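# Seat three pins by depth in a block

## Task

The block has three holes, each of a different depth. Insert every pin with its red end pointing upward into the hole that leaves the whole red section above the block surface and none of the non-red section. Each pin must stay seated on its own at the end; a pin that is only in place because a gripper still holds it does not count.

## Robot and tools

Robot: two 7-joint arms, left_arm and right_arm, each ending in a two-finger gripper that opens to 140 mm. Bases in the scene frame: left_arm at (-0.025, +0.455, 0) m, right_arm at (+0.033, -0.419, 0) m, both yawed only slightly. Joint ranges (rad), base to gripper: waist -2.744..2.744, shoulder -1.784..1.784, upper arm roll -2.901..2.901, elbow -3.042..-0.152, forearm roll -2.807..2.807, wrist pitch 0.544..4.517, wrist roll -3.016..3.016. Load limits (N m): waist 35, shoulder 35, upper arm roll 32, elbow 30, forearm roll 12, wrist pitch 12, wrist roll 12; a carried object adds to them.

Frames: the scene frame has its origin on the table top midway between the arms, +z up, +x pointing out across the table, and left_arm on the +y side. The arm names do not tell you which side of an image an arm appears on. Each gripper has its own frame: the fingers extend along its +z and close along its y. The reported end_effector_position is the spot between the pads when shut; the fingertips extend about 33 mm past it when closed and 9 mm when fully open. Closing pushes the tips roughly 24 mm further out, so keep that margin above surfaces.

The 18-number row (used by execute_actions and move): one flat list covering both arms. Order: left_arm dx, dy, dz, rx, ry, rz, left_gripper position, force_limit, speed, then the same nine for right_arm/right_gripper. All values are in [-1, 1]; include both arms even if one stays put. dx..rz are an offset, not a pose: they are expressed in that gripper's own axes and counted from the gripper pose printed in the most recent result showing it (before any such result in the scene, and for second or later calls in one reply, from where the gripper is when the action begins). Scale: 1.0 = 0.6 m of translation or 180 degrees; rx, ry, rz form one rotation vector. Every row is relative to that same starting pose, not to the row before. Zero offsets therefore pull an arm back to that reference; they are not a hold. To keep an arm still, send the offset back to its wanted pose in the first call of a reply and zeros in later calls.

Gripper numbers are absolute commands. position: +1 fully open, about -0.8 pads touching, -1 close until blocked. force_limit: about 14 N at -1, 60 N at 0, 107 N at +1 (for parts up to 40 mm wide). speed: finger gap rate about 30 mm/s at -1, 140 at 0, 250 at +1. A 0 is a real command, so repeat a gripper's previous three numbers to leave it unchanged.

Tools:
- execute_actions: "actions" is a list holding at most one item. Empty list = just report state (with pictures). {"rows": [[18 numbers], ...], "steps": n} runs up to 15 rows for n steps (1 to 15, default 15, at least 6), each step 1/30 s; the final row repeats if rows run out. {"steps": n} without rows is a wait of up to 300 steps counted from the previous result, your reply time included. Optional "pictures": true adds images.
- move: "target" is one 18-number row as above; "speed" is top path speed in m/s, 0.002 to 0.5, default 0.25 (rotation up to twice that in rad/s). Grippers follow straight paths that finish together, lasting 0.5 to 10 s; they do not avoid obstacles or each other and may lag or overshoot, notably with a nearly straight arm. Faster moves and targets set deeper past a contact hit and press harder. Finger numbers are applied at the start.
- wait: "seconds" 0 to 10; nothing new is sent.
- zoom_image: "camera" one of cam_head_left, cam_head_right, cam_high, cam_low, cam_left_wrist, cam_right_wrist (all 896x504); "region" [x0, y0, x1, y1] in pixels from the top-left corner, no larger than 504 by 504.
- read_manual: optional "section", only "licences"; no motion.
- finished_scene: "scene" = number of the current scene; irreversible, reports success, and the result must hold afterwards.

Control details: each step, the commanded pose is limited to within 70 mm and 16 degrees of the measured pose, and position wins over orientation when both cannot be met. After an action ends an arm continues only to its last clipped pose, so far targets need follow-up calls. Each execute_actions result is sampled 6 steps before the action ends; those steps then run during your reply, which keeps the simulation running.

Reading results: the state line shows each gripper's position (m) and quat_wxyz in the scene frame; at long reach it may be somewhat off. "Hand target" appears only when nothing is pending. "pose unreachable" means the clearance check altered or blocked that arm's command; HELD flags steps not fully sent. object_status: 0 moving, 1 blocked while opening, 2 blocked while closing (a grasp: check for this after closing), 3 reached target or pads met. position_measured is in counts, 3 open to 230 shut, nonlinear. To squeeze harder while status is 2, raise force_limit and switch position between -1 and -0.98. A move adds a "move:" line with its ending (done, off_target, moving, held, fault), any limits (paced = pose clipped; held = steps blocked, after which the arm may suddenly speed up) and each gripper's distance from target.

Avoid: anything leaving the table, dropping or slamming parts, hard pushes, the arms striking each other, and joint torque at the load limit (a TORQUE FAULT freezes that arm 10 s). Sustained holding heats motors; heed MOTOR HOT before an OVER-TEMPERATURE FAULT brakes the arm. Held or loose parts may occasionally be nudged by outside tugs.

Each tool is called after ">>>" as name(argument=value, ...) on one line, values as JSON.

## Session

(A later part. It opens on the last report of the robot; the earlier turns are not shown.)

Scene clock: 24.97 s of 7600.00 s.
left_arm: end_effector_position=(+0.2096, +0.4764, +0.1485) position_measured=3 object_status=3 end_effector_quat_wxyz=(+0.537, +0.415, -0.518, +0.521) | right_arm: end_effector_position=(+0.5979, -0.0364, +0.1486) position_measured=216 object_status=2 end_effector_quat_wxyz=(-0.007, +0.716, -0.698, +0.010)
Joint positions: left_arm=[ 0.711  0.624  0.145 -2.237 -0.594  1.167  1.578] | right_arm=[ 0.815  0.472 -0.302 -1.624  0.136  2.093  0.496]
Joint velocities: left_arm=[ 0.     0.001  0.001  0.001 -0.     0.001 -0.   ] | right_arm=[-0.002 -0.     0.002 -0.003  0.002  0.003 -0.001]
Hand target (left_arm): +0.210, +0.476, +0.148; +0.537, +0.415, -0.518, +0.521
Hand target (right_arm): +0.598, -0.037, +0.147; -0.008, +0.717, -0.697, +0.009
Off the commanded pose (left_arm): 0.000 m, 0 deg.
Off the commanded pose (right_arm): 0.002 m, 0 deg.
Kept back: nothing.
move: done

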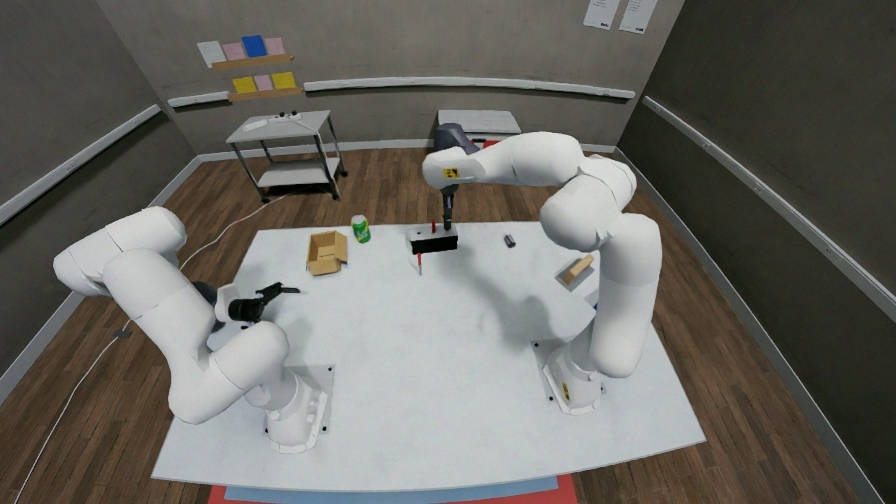

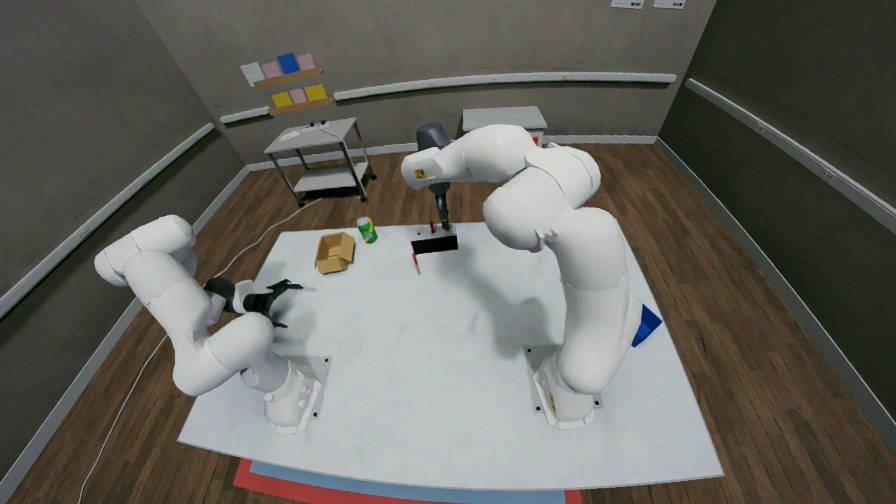

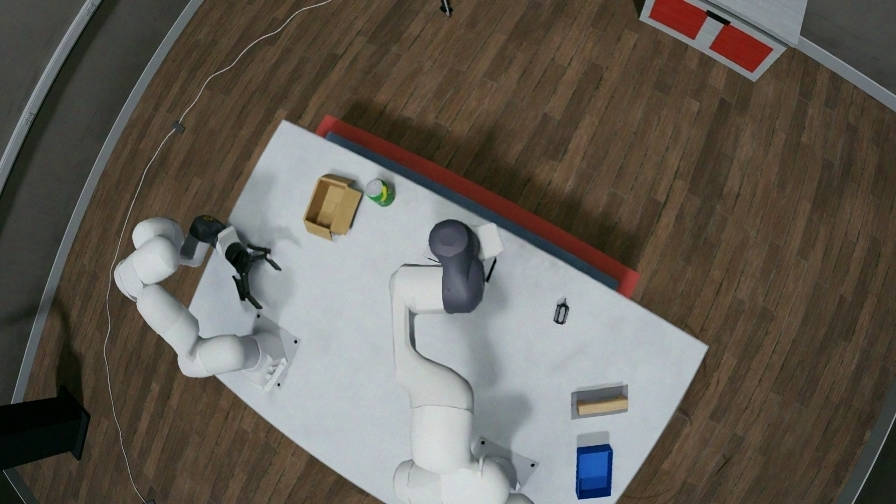

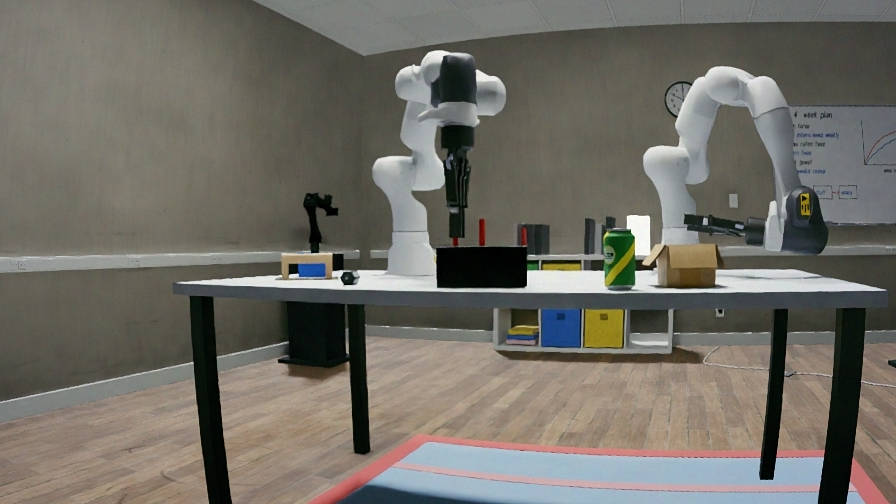

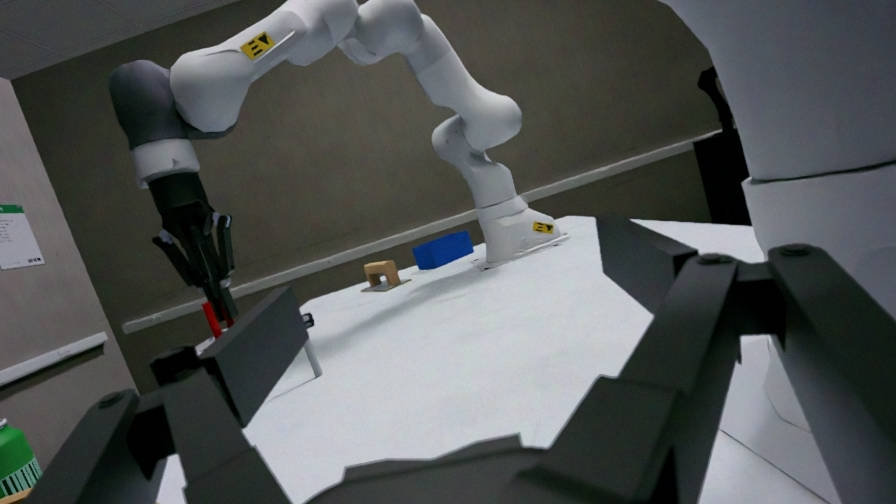

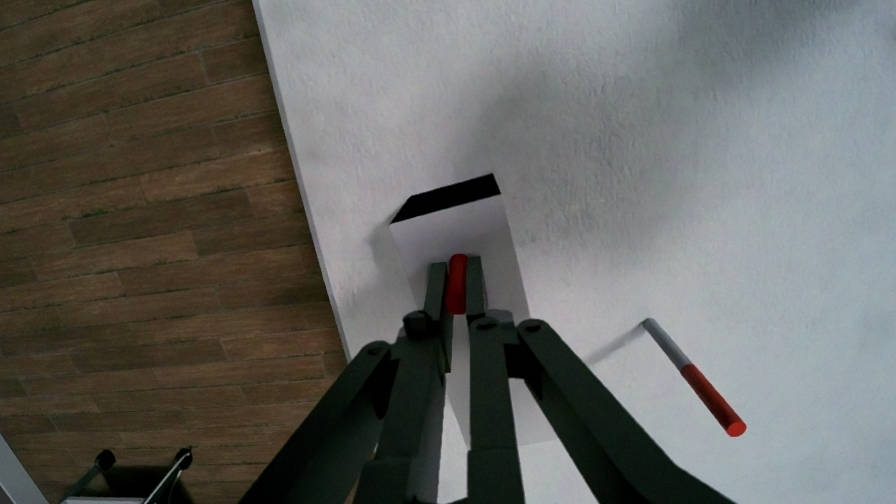

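This is the deep hole. Go around the middle pin to the third hole.

>>> move(target=[0,0,0,0,0,0,1,0,0,0,0,-0.092,0,0,0,-1,0,0], speed=0.08)

>>> move(target=[0,0,0,0,0,0,1,0,0,-0.1,0.075,-0.003,-0.002,0,0,-1,0,0], speed=0.15)

Scene clock: 26.27 s of 7600.00 s.
left_arm: end_effector_position=(+0.2096, +0.4764, +0.1485) position_measured=3 object_status=3 end_effector_quat_wxyz=(+0.537, +0.415, -0.518, +0.521) | right_arm: end_effector_position=(+0.5979, -0.0347, +0.2034) position_measured=216 object_status=2 end_effector_quat_wxyz=(-0.010, +0.717, -0.697, +0.009)
Joint positions: left_arm=[ 0.711  0.624  0.145 -2.237 -0.594  1.167  1.578] | right_arm=[ 0.816  0.425 -0.308 -1.553  0.122  1.981  0.501]
Joint velocities: left_arm=[ 0.     0.001 -0.    -0.001 -0.001  0.    -0.   ] | right_arm=[-0.    -0.001  0.001 -0.001 -0.001 -0.017  0.004]
Hand target (left_arm): +0.210, +0.476, +0.148; +0.537, +0.415, -0.518, +0.521
Hand target (right_arm): +0.597, -0.036, +0.204; -0.007, +0.716, -0.698, +0.011
Off the commanded pose (left_arm): 0.000 m, 0 deg.
Off the commanded pose (right_arm): 0.002 m, 0 deg.
Kept back: nothing.
move: done

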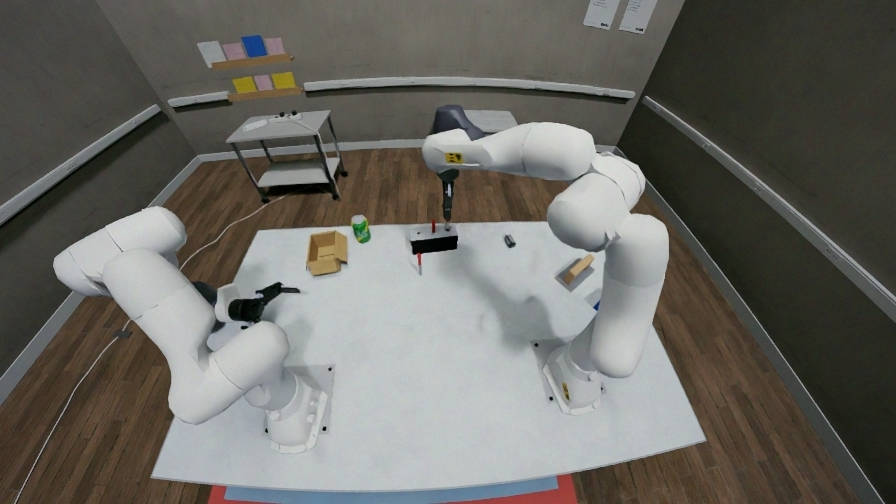

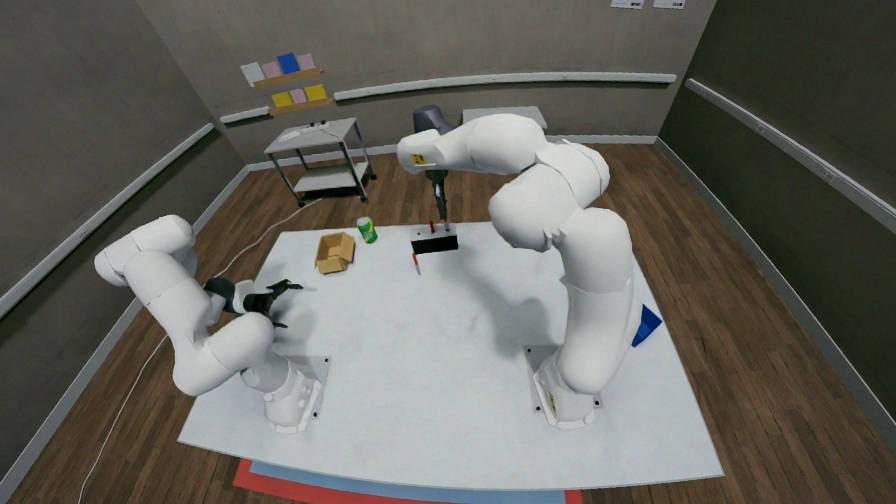

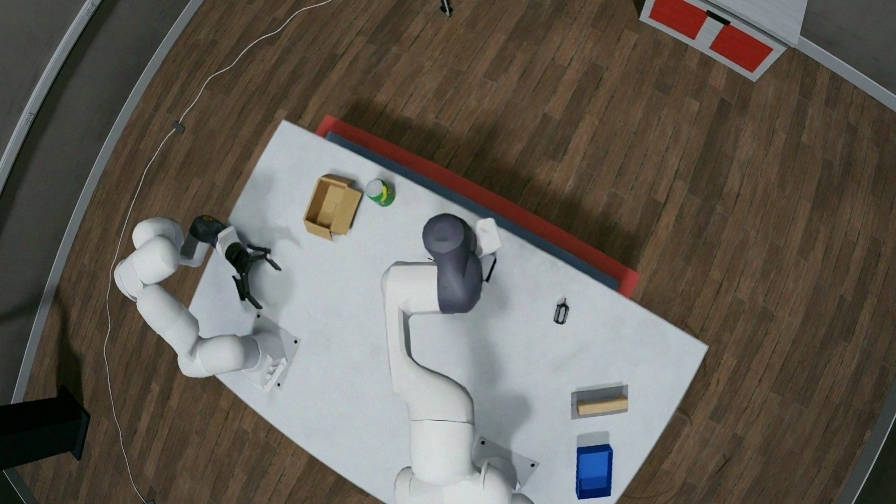

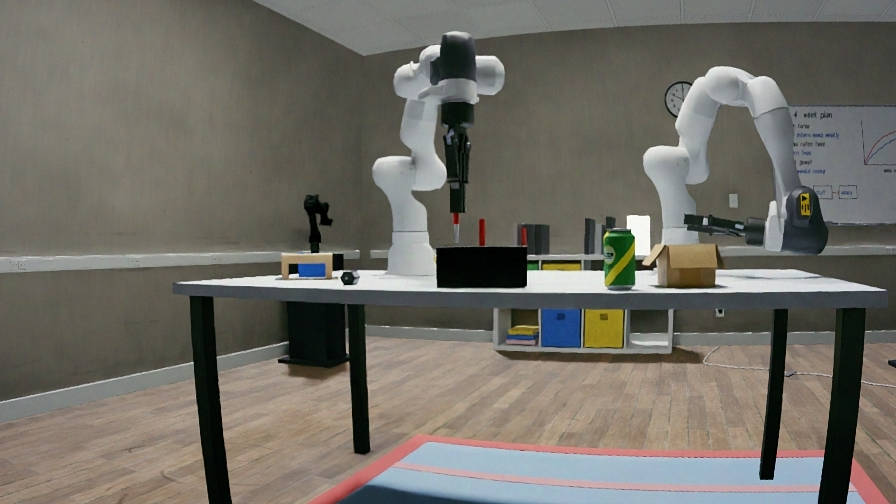

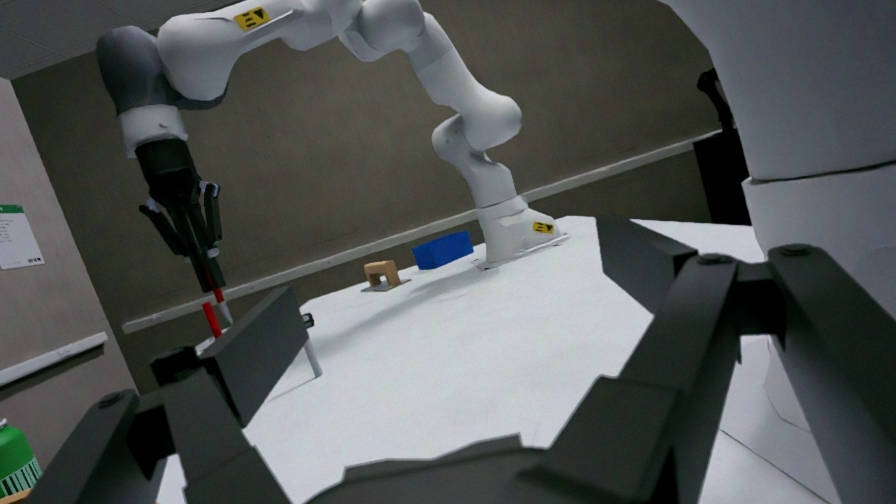

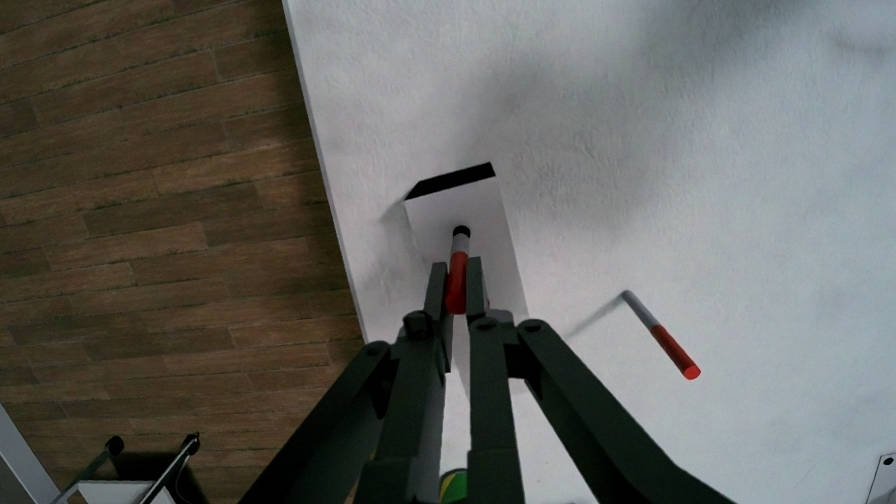

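Scene clock: 27.37 s of 7600.00 s.
left_arm: end_effector_position=(+0.2096, +0.4764, +0.1485) position_measured=3 object_status=3 end_effector_quat_wxyz=(+0.537, +0.415, -0.518, +0.521) | right_arm: end_effector_position=(+0.5509, +0.0245, +0.2037) position_measured=216 object_status=2 end_effector_quat_wxyz=(-0.009, +0.722, -0.692, +0.006)
Joint positions: left_arm=[ 0.711  0.624  0.145 -2.237 -0.594  1.167  1.578] | right_arm=[ 0.92   0.424 -0.302 -1.552  0.122  1.975  0.596]
Joint velocities: left_arm=[-0.001 -0.     0.001 -0.     0.001 -0.     0.   ] | right_arm=[-0.001  0.002  0.    -0.     0.    -0.002  0.025]
Hand target (left_arm): +0.210, +0.476, +0.148; +0.537, +0.415, -0.518, +0.521
Hand target (right_arm): +0.550, +0.025, +0.204; -0.008, +0.717, -0.697, +0.006
Off the commanded pose (left_arm): 0.000 m, 0 deg.
Off the commanded pose (right_arm): 0.001 m, 1 deg.
Kept back: nothing.
move: done

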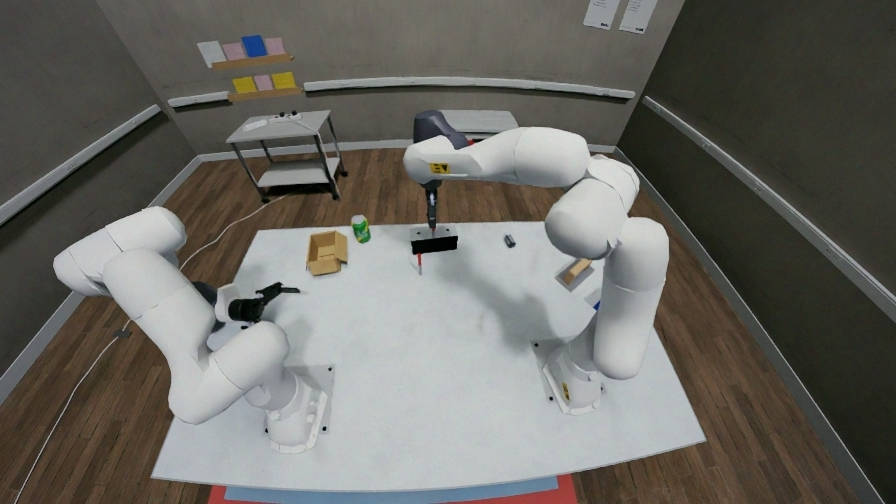

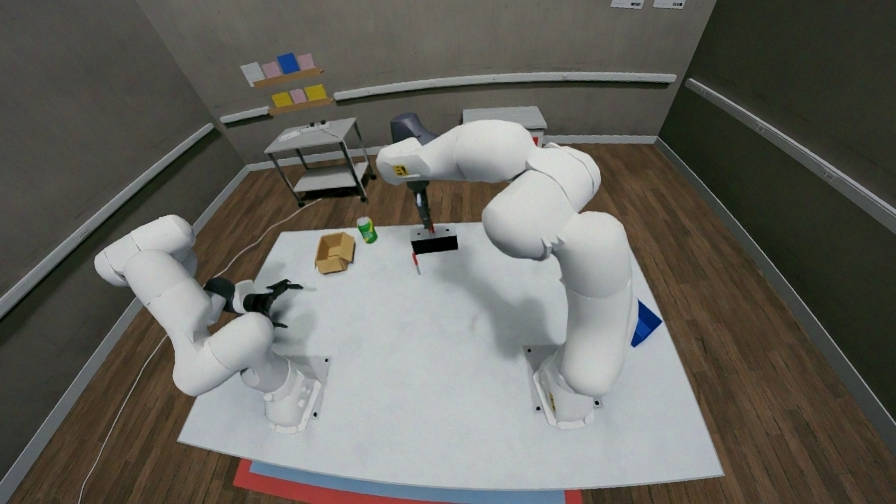

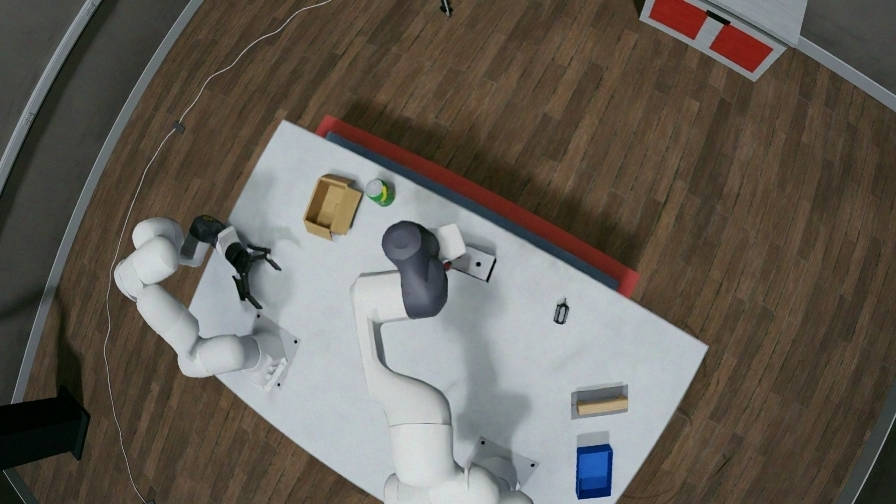

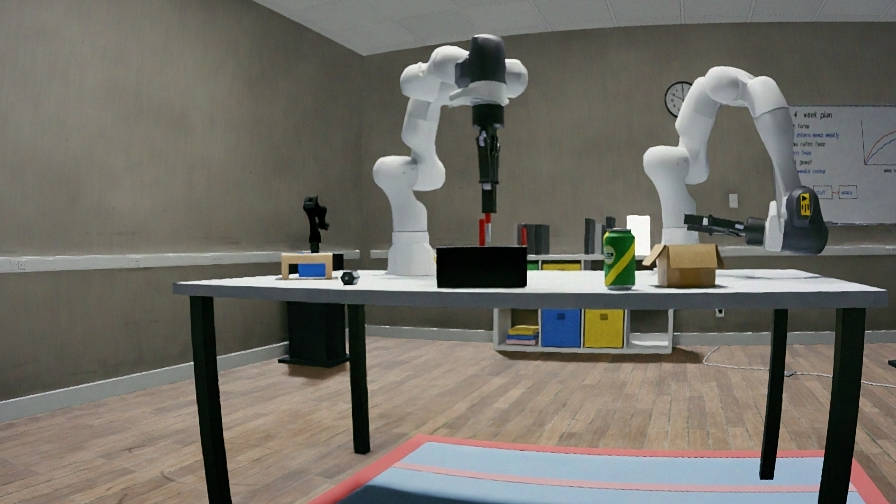

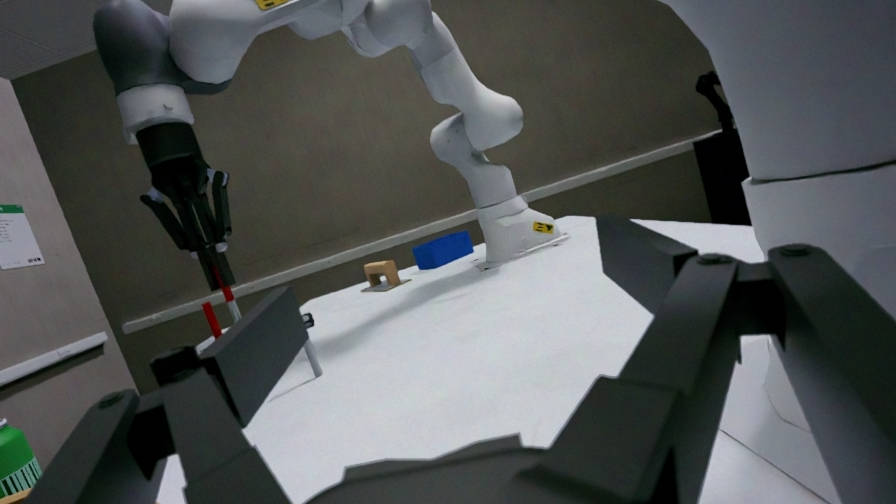

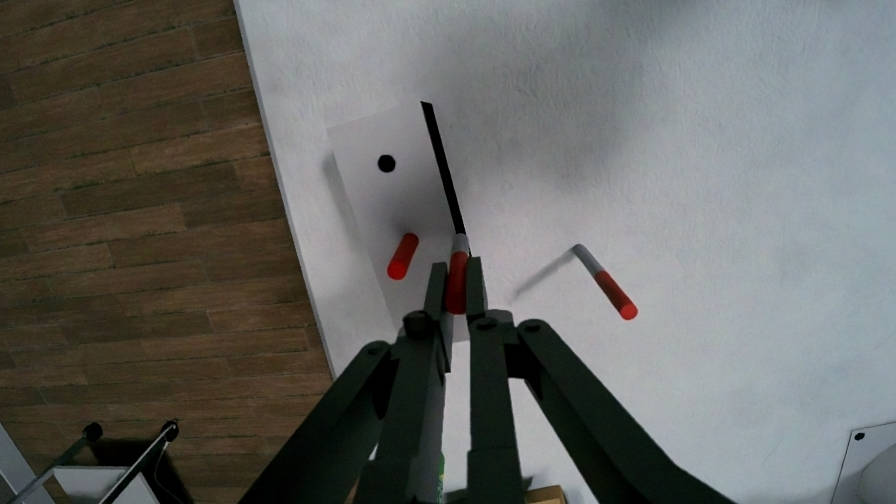

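>>> move(target=[0,0,0,0,0,0,1,0,0,-0.0945,-0.053,0.004,-0.001,0.001,0,-1,0,0], speed=0.08)

>>> zoom_image(camera="cam_right_wrist", region=[410,200,510,260])

Scene clock: 28.80 s of 7600.00 s.
left_arm: end_effector_position=(+0.2096, +0.4764, +0.1485) position_measured=3 object_status=3 end_effector_quat_wxyz=(+0.537, +0.415, -0.518, +0.521) | right_arm: end_effector_position=(+0.5805, +0.0834, +0.2003) position_measured=216 object_status=2 end_effector_quat_wxyz=(-0.010, +0.726, -0.687, +0.009)
Joint positions: left_arm=[ 0.711  0.624  0.145 -2.237 -0.594  1.167  1.578] | right_arm=[ 0.894  0.663 -0.282 -1.182  0.163  1.843  0.616]
Joint velocities: left_arm=[ 0.001 -0.001 -0.001 -0.001 -0.001 -0.    -0.001] | right_arm=[-0.002  0.004 -0.001  0.019  0.007 -0.035  0.008]
Hand target (left_arm): +0.210, +0.476, +0.148; +0.537, +0.415, -0.518, +0.521
Hand target (right_arm): +0.579, +0.082, +0.201; -0.007, +0.722, -0.691, +0.006
Off the commanded pose (left_arm): 0.000 m, 0 deg.
Off the commanded pose (right_arm): 0.002 m, 1 deg.
Kept back: nothing.
move: done

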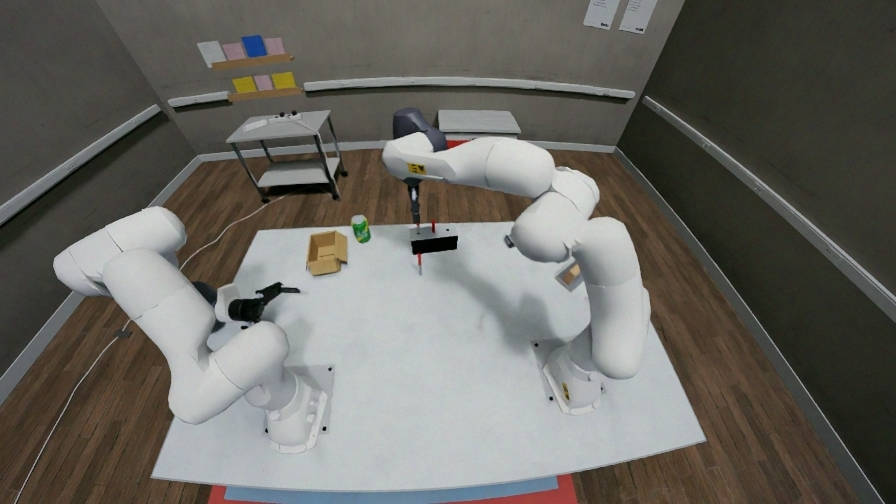

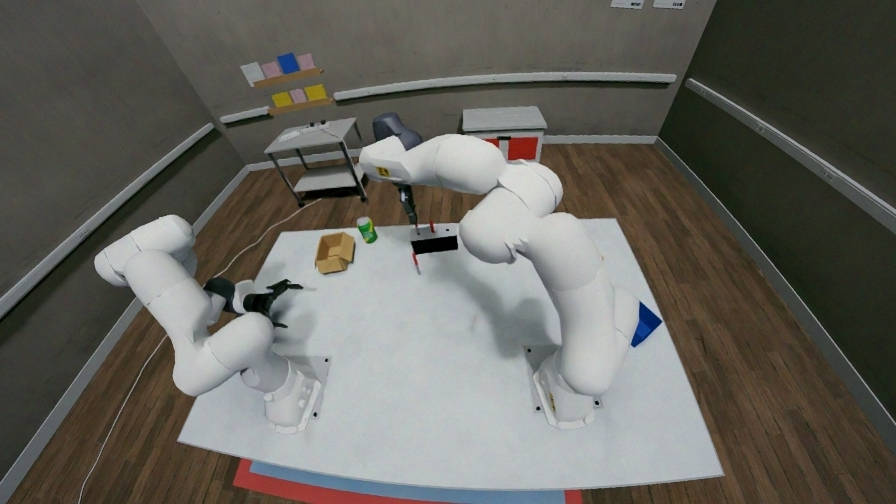

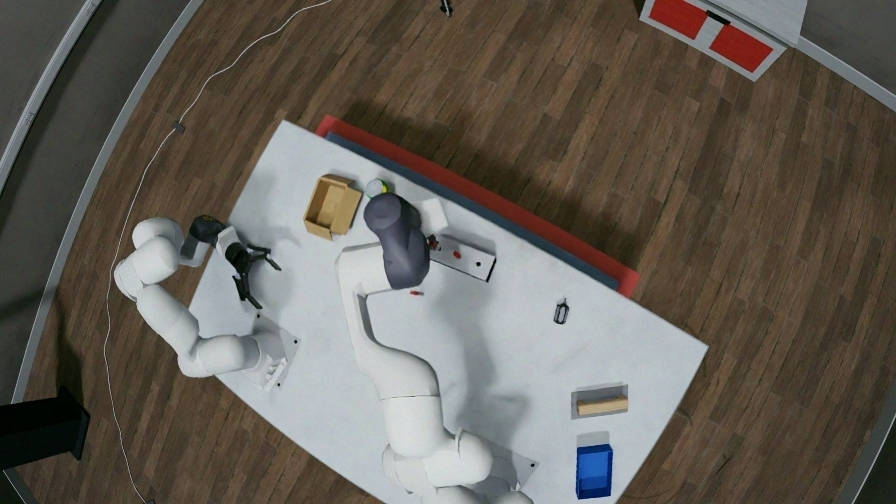

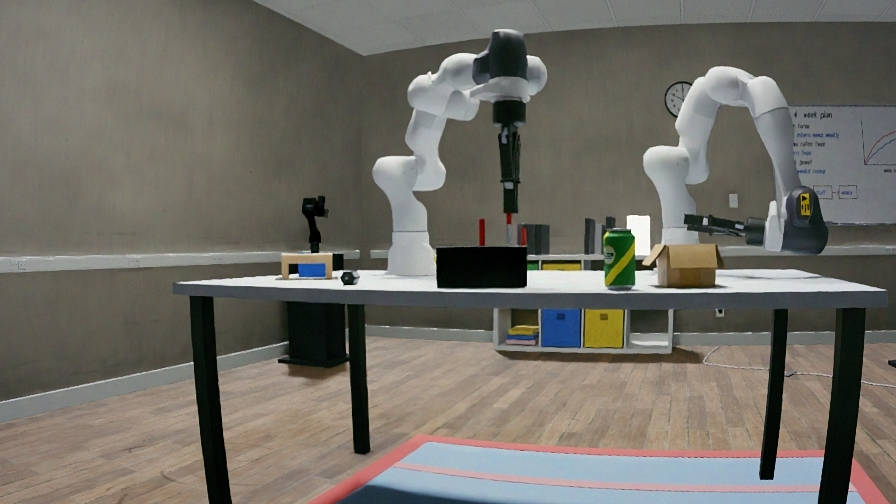

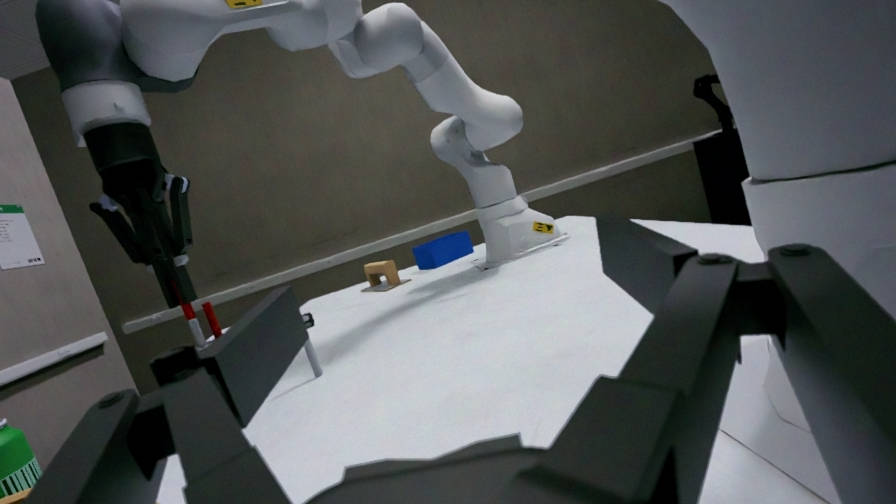

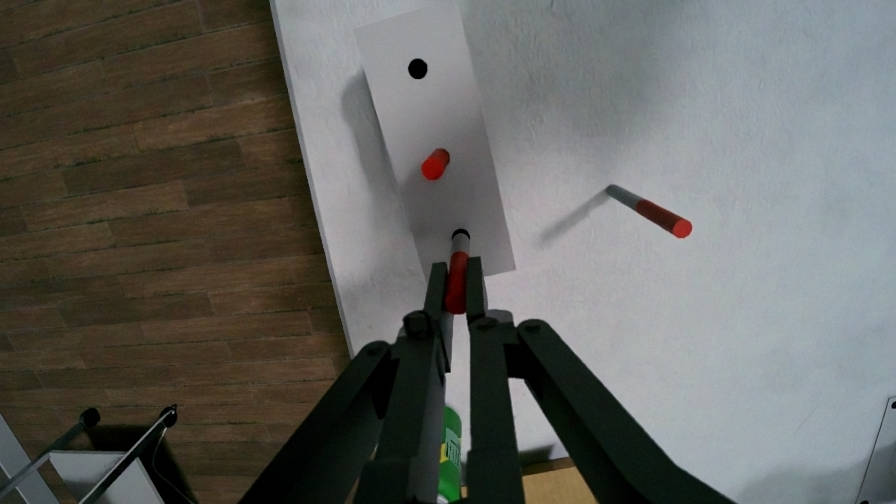

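Region (410, 200, 510, 260) of cam_right_wrist's 896x504 image, scaled by 5.040, with more detail than that image has; it fills the top 302 rows of this view, and the rest is white.

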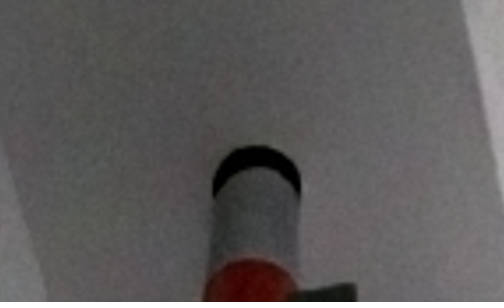

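>>> move(target=[0,0,0,0,0,0,1,0,0,0.001,-0.0045,0.017,0.001,0,0,-1,0,0], speed=0.015)

>>> zoom_image(camera="cam_right_wrist", region=[410,200,510,260])

Scene clock: 30.00 s of 7600.00 s.
left_arm: end_effector_position=(+0.2096, +0.4764, +0.1485) position_measured=3 object_status=3 end_effector_quat_wxyz=(+0.537, +0.415, -0.518, +0.521) | right_arm: end_effector_position=(+0.5811, +0.0828, +0.1909) position_measured=216 object_status=2 end_effector_quat_wxyz=(-0.008, +0.725, -0.688, +0.009)
Joint positions: left_arm=[ 0.711  0.624  0.145 -2.237 -0.594  1.167  1.578] | right_arm=[ 0.894  0.669 -0.282 -1.194  0.164  1.859  0.617]
Joint velocities: left_arm=[-0.    -0.001 -0.001  0.    -0.001 -0.    -0.001] | right_arm=[ 0.001  0.003  0.002 -0.003  0.     0.005 -0.   ]
Hand target (left_arm): +0.210, +0.476, +0.148; +0.537, +0.415, -0.518, +0.521
Hand target (right_arm): +0.583, +0.083, +0.190; -0.011, +0.726, -0.687, +0.010
Off the commanded pose (left_arm): 0.000 m, 0 deg.
Off the commanded pose (right_arm): 0.003 m, 0 deg.
Kept back: nothing.
move: done

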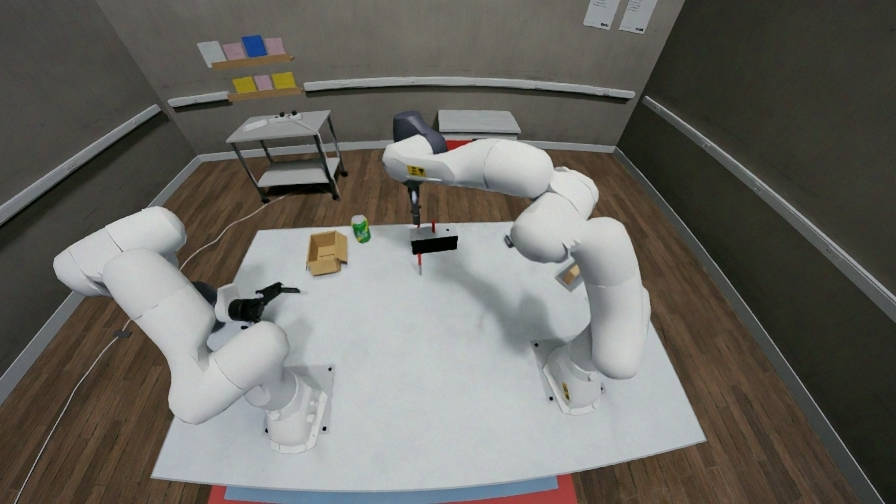

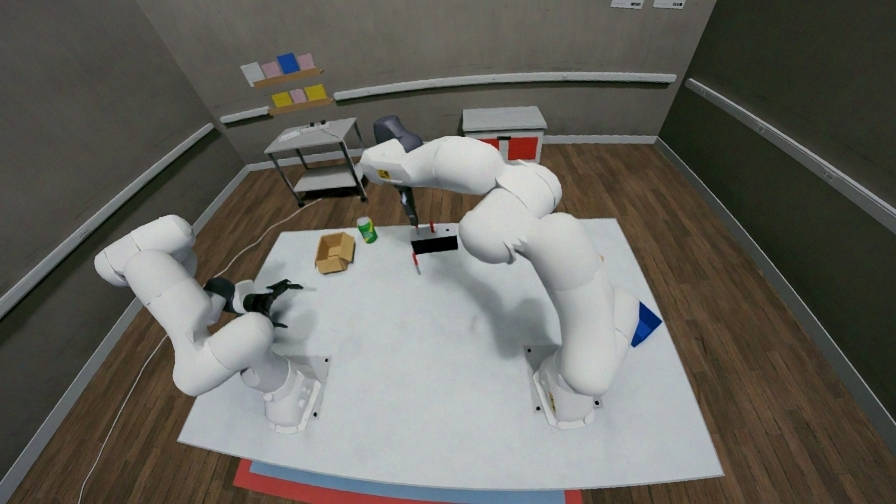

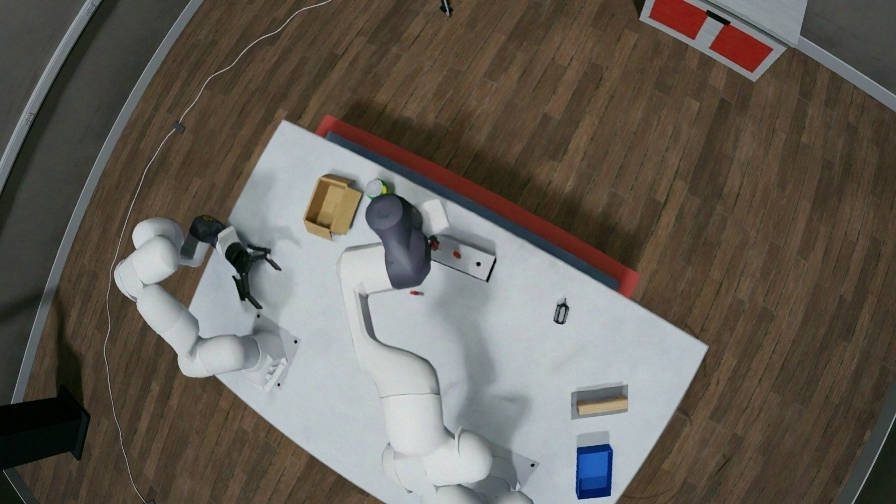

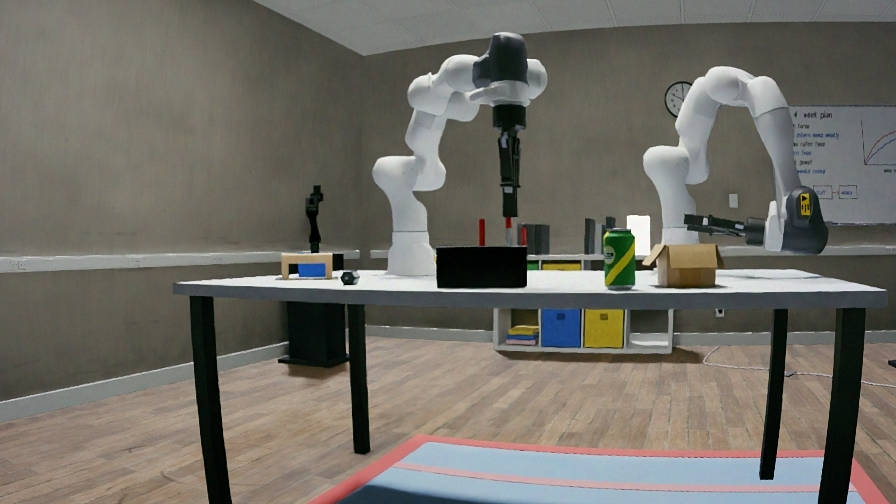

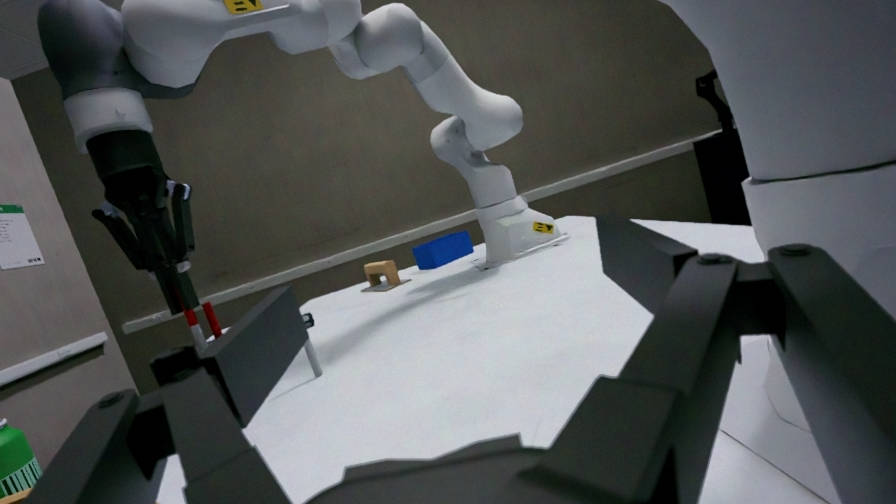

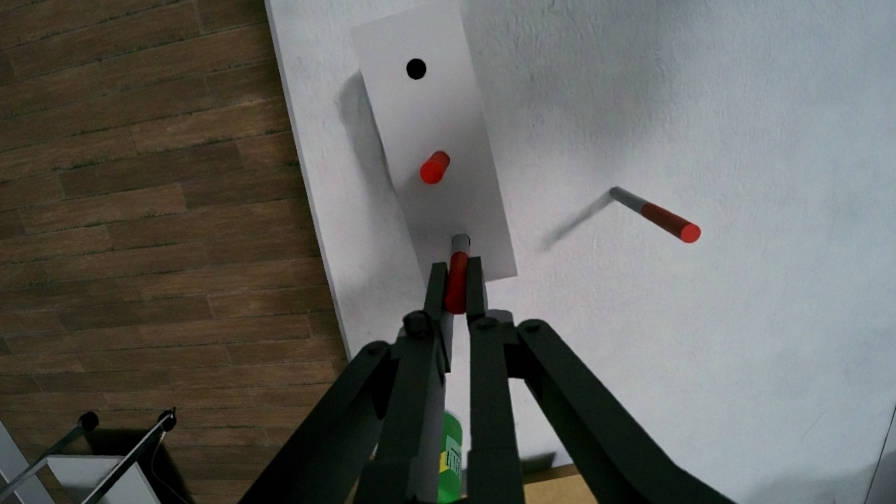

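Region (410, 200, 510, 260) of cam_right_wrist's 896x504 image, scaled by 5.040, with more detail than that image has; it fills the top 302 rows of this view, and the rest is white.

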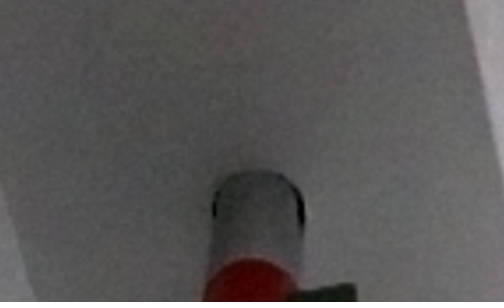

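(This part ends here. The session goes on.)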